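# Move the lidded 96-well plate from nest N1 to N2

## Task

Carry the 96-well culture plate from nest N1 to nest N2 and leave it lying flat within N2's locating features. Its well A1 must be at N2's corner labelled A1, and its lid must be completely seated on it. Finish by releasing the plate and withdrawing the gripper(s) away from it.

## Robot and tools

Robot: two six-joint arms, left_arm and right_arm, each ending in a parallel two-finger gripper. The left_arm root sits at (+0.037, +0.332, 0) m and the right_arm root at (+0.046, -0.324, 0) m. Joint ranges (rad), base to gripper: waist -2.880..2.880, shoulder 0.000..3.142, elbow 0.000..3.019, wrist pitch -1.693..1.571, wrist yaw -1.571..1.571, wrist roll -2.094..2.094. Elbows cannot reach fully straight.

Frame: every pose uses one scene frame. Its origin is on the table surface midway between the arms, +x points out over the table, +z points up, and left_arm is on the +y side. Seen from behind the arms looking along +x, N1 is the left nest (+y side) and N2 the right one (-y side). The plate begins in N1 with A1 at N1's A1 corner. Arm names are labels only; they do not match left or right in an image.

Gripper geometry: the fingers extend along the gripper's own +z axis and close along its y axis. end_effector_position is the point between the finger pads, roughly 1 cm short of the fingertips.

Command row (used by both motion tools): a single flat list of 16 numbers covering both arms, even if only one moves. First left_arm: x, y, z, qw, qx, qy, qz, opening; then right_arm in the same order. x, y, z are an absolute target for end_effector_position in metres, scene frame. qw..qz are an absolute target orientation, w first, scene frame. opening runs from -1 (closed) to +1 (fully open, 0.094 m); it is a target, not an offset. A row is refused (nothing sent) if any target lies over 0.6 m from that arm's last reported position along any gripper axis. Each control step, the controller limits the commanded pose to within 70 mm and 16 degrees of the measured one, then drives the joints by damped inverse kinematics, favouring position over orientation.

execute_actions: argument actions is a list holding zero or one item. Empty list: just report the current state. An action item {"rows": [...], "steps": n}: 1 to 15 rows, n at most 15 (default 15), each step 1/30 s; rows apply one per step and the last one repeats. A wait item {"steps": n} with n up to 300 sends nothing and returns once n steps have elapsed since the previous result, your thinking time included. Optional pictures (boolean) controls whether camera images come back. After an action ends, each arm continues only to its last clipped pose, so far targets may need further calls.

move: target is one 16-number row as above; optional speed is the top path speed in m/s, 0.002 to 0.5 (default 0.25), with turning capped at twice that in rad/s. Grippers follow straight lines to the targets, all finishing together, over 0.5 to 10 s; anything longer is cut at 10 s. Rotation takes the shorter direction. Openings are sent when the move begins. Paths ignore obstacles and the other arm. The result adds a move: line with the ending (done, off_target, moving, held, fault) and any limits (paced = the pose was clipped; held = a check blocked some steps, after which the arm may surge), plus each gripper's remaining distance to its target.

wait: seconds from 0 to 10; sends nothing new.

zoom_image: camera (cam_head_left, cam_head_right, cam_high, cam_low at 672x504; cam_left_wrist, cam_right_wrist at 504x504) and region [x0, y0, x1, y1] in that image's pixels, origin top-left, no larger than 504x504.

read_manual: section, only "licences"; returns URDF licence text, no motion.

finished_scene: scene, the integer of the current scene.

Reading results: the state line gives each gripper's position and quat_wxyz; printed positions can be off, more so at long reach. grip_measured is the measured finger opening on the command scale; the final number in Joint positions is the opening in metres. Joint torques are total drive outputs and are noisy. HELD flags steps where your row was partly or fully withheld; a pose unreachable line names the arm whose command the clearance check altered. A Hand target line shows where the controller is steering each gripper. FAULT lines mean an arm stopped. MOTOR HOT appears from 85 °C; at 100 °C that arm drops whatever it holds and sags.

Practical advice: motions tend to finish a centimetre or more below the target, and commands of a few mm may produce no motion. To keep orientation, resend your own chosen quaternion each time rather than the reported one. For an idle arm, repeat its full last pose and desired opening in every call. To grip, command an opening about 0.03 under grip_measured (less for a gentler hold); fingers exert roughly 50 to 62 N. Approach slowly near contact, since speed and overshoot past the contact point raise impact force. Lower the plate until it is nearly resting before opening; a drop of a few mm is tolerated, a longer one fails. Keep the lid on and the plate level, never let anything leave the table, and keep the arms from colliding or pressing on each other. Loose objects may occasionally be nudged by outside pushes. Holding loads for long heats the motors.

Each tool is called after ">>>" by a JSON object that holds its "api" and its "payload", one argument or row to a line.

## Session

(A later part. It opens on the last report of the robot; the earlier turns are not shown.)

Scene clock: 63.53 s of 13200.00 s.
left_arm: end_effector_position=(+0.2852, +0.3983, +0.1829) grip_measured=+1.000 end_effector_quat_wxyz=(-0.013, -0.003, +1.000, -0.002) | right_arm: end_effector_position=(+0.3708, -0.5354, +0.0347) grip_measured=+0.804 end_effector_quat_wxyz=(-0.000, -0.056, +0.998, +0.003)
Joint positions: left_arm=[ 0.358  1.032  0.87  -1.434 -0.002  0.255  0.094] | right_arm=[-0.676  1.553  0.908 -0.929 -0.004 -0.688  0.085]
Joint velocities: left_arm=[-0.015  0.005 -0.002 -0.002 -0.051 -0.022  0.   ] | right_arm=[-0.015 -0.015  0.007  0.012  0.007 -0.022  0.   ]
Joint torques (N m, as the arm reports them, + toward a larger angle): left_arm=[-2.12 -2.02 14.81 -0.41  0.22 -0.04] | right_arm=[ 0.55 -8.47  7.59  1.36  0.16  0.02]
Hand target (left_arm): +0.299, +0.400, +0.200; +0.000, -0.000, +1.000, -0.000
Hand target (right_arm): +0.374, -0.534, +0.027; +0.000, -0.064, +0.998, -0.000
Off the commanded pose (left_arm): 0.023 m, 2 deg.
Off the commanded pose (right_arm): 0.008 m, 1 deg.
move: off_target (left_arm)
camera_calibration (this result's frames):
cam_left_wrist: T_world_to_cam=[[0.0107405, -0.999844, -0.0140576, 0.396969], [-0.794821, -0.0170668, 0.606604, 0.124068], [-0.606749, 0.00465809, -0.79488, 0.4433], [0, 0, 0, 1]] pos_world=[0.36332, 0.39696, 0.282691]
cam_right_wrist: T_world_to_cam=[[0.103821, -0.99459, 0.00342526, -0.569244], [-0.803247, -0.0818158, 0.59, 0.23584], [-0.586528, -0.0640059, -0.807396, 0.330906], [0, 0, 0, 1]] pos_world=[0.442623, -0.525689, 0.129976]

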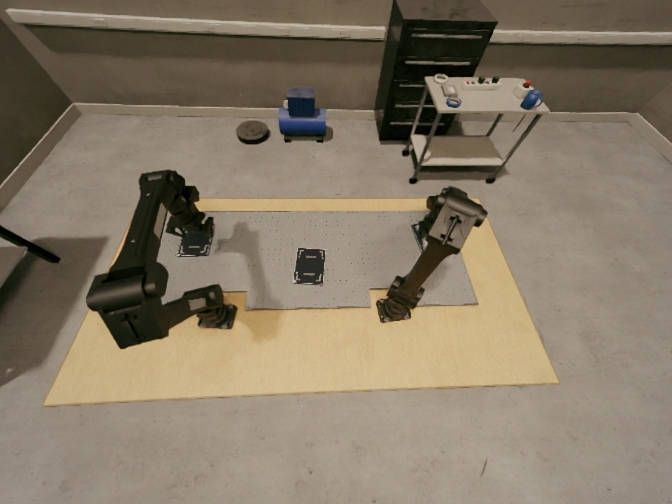

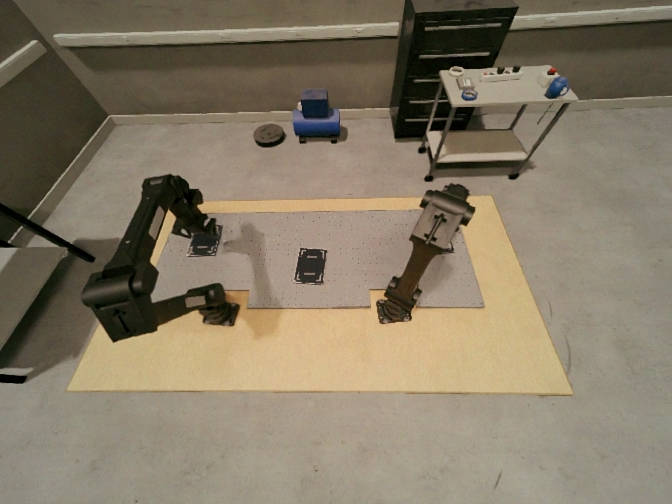

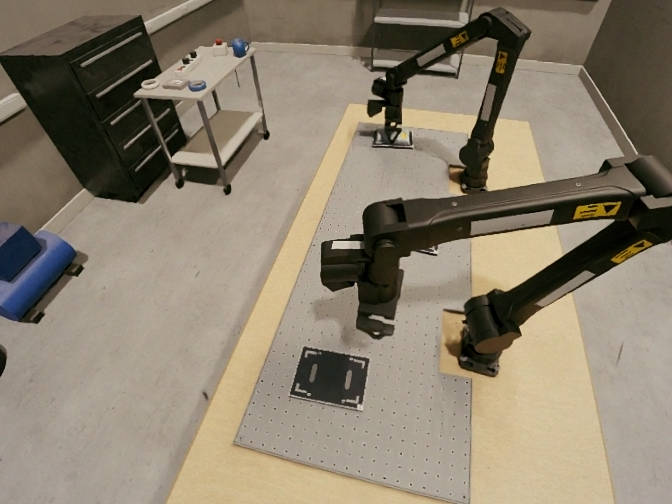

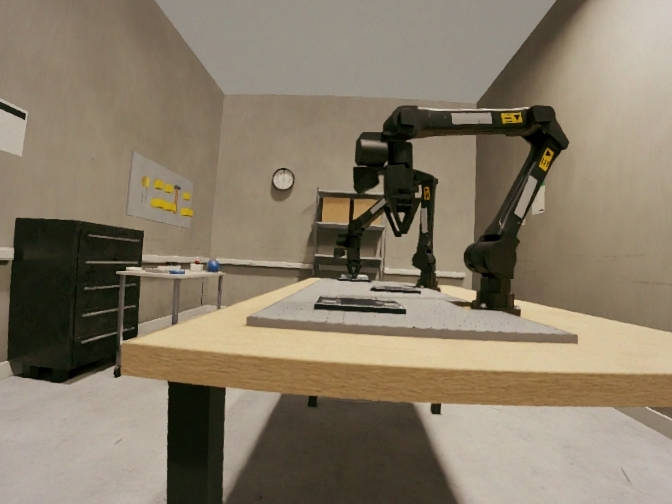

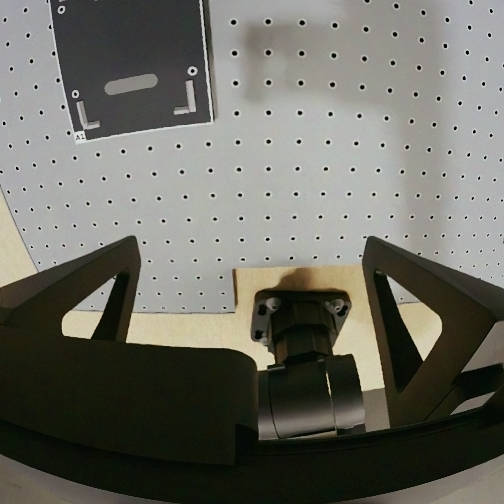

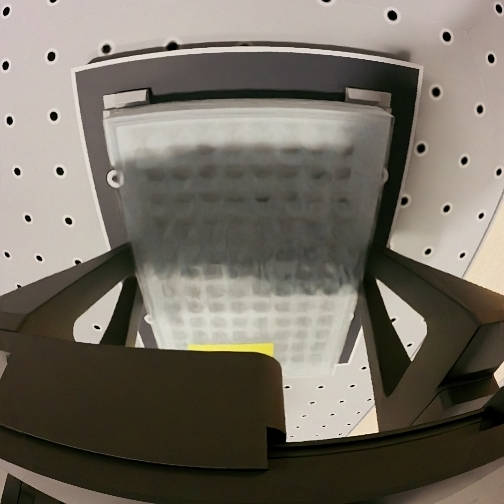

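>>> {"api": "execute_actions", "payload": {
  "actions": [
    {"rows":[[0.3,0.4,0.2,0,0,1,0,1,0.374,-0.534,0.03,0,-0.064,0.998,0,1]],"steps":8}
  ],
  "pictures": false
}}

>>> {"api": "execute_actions", "payload": {
  "actions": [
    {"rows":[[0.3,0.4,0.2,0,0,1,0,1,0.38,-0.54,0.044,0.012,-0.06,0.998,-0.007,1],[0.3,0.4,0.2,0,0,1,0,1,0.387,-0.545,0.058,0.024,-0.06,0.9978,-0.014,1],[0.3,0.4,0.2,0,0,1,0,1,0.387,-0.545,0.064,0.024,-0.06,0.9978,-0.014,1],[0.3,0.4,0.2,0,0,1,0,1,0.387,-0.545,0.07,0.024,-0.06,0.9978,-0.014,1],[0.3,0.4,0.2,0,0,1,0,1,0.387,-0.545,0.078,0.024,-0.06,0.9978,-0.014,1],[0.3,0.4,0.2,0,0,1,0,1,0.387,-0.545,0.088,0.024,-0.06,0.9978,-0.014,1]]}
  ],
  "pictures": false
}}

>>> {"api": "move", "payload": {
  "target": [0.3,0.4,0.2,0,0,1,0,1,0.36,-0.53,0.19,0,-0.06,0.998,0,1]
}}

Scene clock: 67.97 s of 13200.00 s.
left_arm: end_effector_position=(+0.2852, +0.3983, +0.1829) grip_measured=+1.000 end_effector_quat_wxyz=(-0.013, -0.003, +1.000, -0.002) | right_arm: end_effector_position=(+0.3710, -0.5354, +0.0347) grip_measured=+1.000 end_effector_quat_wxyz=(-0.000, -0.056, +0.998, +0.002)
Joint positions: left_arm=[ 0.358  1.032  0.87  -1.434 -0.002  0.255  0.094] | right_arm=[-0.676  1.553  0.908 -0.928 -0.003 -0.688  0.094]
Joint velocities: left_arm=[-0.005 -0.015 -0.007 -0.017 -0.022 -0.007  0.   ] | right_arm=[-0.005  0.015 -0.017 -0.032 -0.051  0.037  0.   ]
Joint torques (N m, as the arm reports them, + toward a larger angle): left_arm=[-2.02 -1.63 14.79 -0.55  0.2  -0.05] | right_arm=[ 0.6  -8.38  7.75  0.91  0.16  0.03]
Hand target (left_arm): +0.299, +0.400, +0.200; +0.000, -0.000, +1.000, -0.000
Hand target (right_arm): +0.374, -0.534, +0.030; -0.000, -0.064, +0.998, +0.000
Off the commanded pose (left_arm): 0.023 m, 2 deg.
Off the commanded pose (right_arm): 0.006 m, 1 deg.
Steps of this call (steps 1 to 90: nothing new was sent; then 1.17 s passed at rest; steps 91 to 98: all 8 steps of this action). Readings (end_effector_position):
91: left_arm (+0.2852, +0.3983, +0.1829) | right_arm (+0.3709, -0.5353, +0.0347)
92: left_arm (+0.2852, +0.3983, +0.1829) | right_arm (+0.3710, -0.5354, +0.0347)
94: left_arm (+0.2852, +0.3983, +0.1829) | right_arm (+0.3710, -0.5354, +0.0347)
98: the state above

Scene clock: 68.47 s of 13200.00 s.
left_arm: end_effector_position=(+0.2852, +0.3983, +0.1829) grip_measured=+1.000 end_effector_quat_wxyz=(-0.013, -0.003, +1.000, -0.002) | right_arm: end_effector_position=(+0.3759, -0.5386, +0.0756) grip_measured=+1.000 end_effector_quat_wxyz=(+0.016, -0.056, +0.998, -0.010)
Joint positions: left_arm=[ 0.358  1.032  0.87  -1.434 -0.002  0.255  0.094] | right_arm=[-0.676  1.478  0.95  -1.005 -0.003 -0.688  0.094]
Joint velocities: left_arm=[-0.015  0.015 -0.027 -0.022 -0.022 -0.081  0.   ] | right_arm=[-0.005 -0.005  0.012  0.007 -0.081  0.066  0.   ]
Joint torques (N m, as the arm reports them, + toward a larger angle): left_arm=[-1.76 -2.25 14.75 -0.45  0.2  -0.05] | right_arm=[ 0.   -8.76 12.31 -0.45 -0.09  0.01]
Hand target (left_arm): +0.299, +0.400, +0.200; +0.000, -0.000, +1.000, -0.000
Hand target (right_arm): +0.387, -0.545, +0.088; +0.024, -0.060, +0.998, -0.014
Off the commanded pose (left_arm): 0.023 m, 2 deg.
Off the commanded pose (right_arm): 0.018 m, 1 deg.
Steps of this call (steps 1 to 15: all 15 steps of this action). Readings (end_effector_position):
1: left_arm (+0.2852, +0.3983, +0.1829) | right_arm (+0.3710, -0.5354, +0.0347)
2: left_arm (+0.2852, +0.3983, +0.1829) | right_arm (+0.3711, -0.5354, +0.0351)
4: left_arm (+0.2852, +0.3983, +0.1829) | right_arm (+0.3701, -0.5348, +0.0377)
8: left_arm (+0.2852, +0.3983, +0.1829) | right_arm (+0.3669, -0.5327, +0.0555)
15: the state above

Scene clock: 69.57 s of 13200.00 s.
left_arm: end_effector_position=(+0.2850, +0.3983, +0.1826) grip_measured=+1.000 end_effector_quat_wxyz=(-0.013, -0.003, +1.000, -0.002) | right_arm: end_effector_position=(+0.3541, -0.5244, +0.1795) grip_measured=+1.000 end_effector_quat_wxyz=(-0.004, -0.056, +0.998, +0.005)
Joint positions: left_arm=[ 0.358  1.032  0.869 -1.434 -0.002  0.255  0.094] | right_arm=[-0.676  1.333  1.097 -1.346 -0.003 -0.688  0.094]
Joint velocities: left_arm=[ 0.005 -0.015  0.007  0.012 -0.081 -0.051  0.   ] | right_arm=[ 0.005 -0.005 -0.007  0.012 -0.022 -0.022  0.   ]
Joint torques (N m, as the arm reports them, + toward a larger angle): left_arm=[-1.95 -1.92 14.84 -0.57  0.2  -0.04] | right_arm=[-0.24 -7.23 12.89 -0.54  0.13  0.02]
Hand target (left_arm): +0.299, +0.400, +0.200; +0.000, -0.000, +1.000, -0.000
Hand target (right_arm): +0.360, -0.530, +0.190; +0.000, -0.060, +0.998, -0.000
Off the commanded pose (left_arm): 0.023 m, 2 deg.
Off the commanded pose (right_arm): 0.013 m, 1 deg.
move: off_target (left_arm, right_arm)
camera_calibration (this result's frames):
cam_left_wrist: T_world_to_cam=[[0.0107302, -0.999846, -0.0138688, 0.396877], [-0.794374, -0.0169474, 0.607193, 0.123775], [-0.607335, 0.00450169, -0.794433, 0.443086], [0, 0, 0, 1]] pos_world=[0.363167, 0.396919, 0.282351]
cam_right_wrist: T_world_to_cam=[[0.104211, -0.994554, -0.00131862, -0.556315], [-0.799111, -0.0845211, 0.595212, 0.133993], [-0.592082, -0.0609738, -0.803568, 0.441548], [0, 0, 0, 1]] pos_world=[0.426482, -0.515037, 0.274326]

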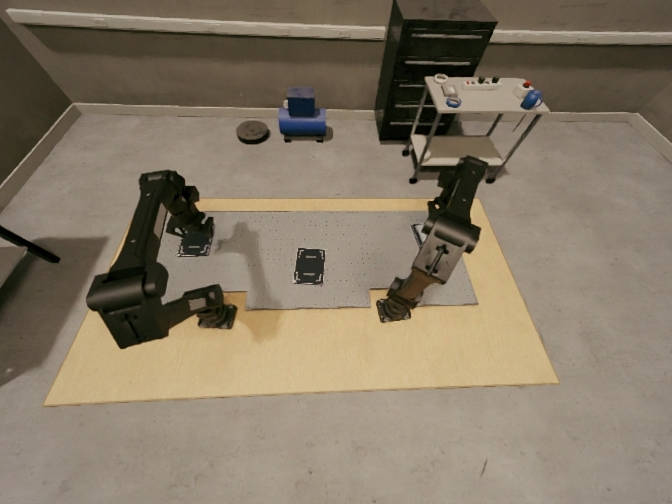

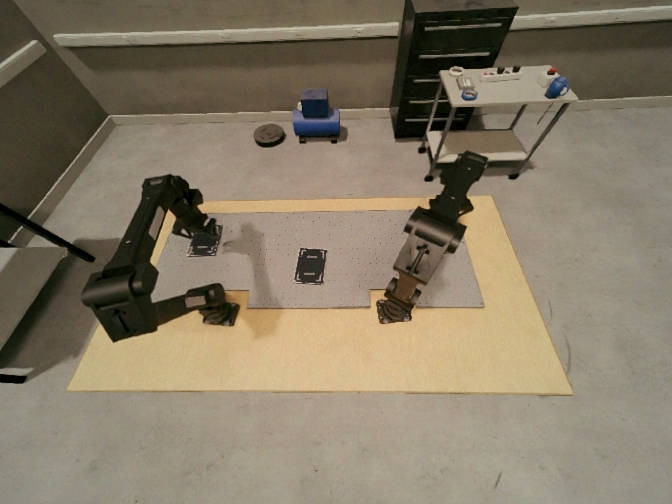

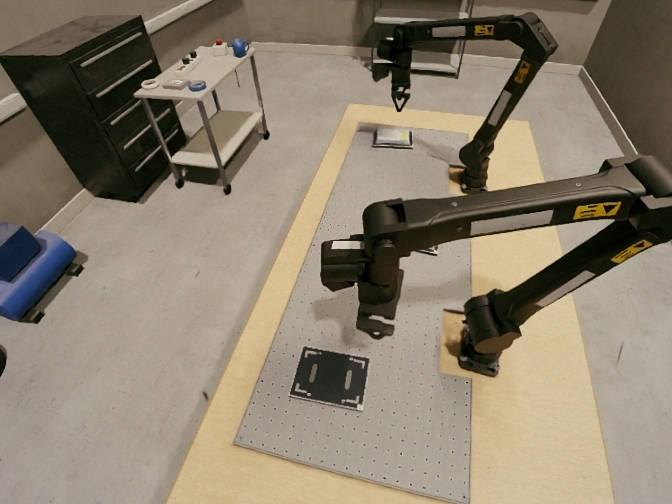

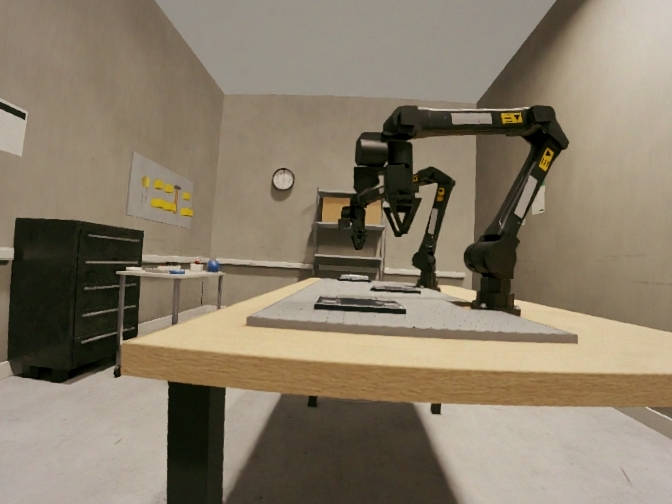

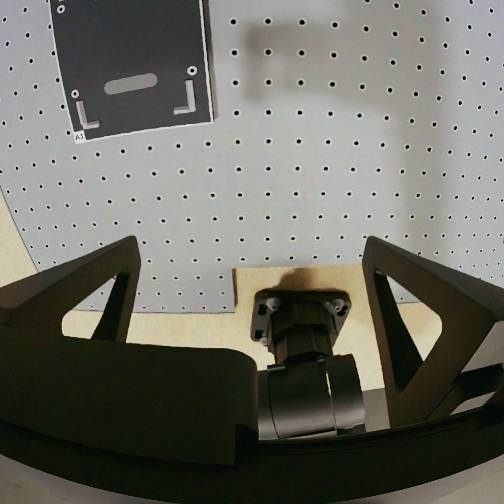

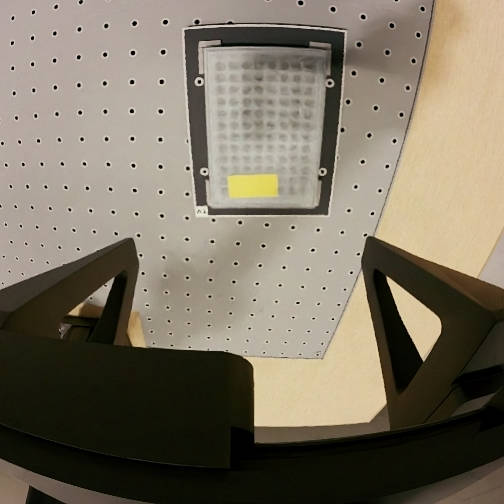

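>>> {"api": "finished_scene", "payload": {
  "scene": 1
}}

The scene is finished: the task was done.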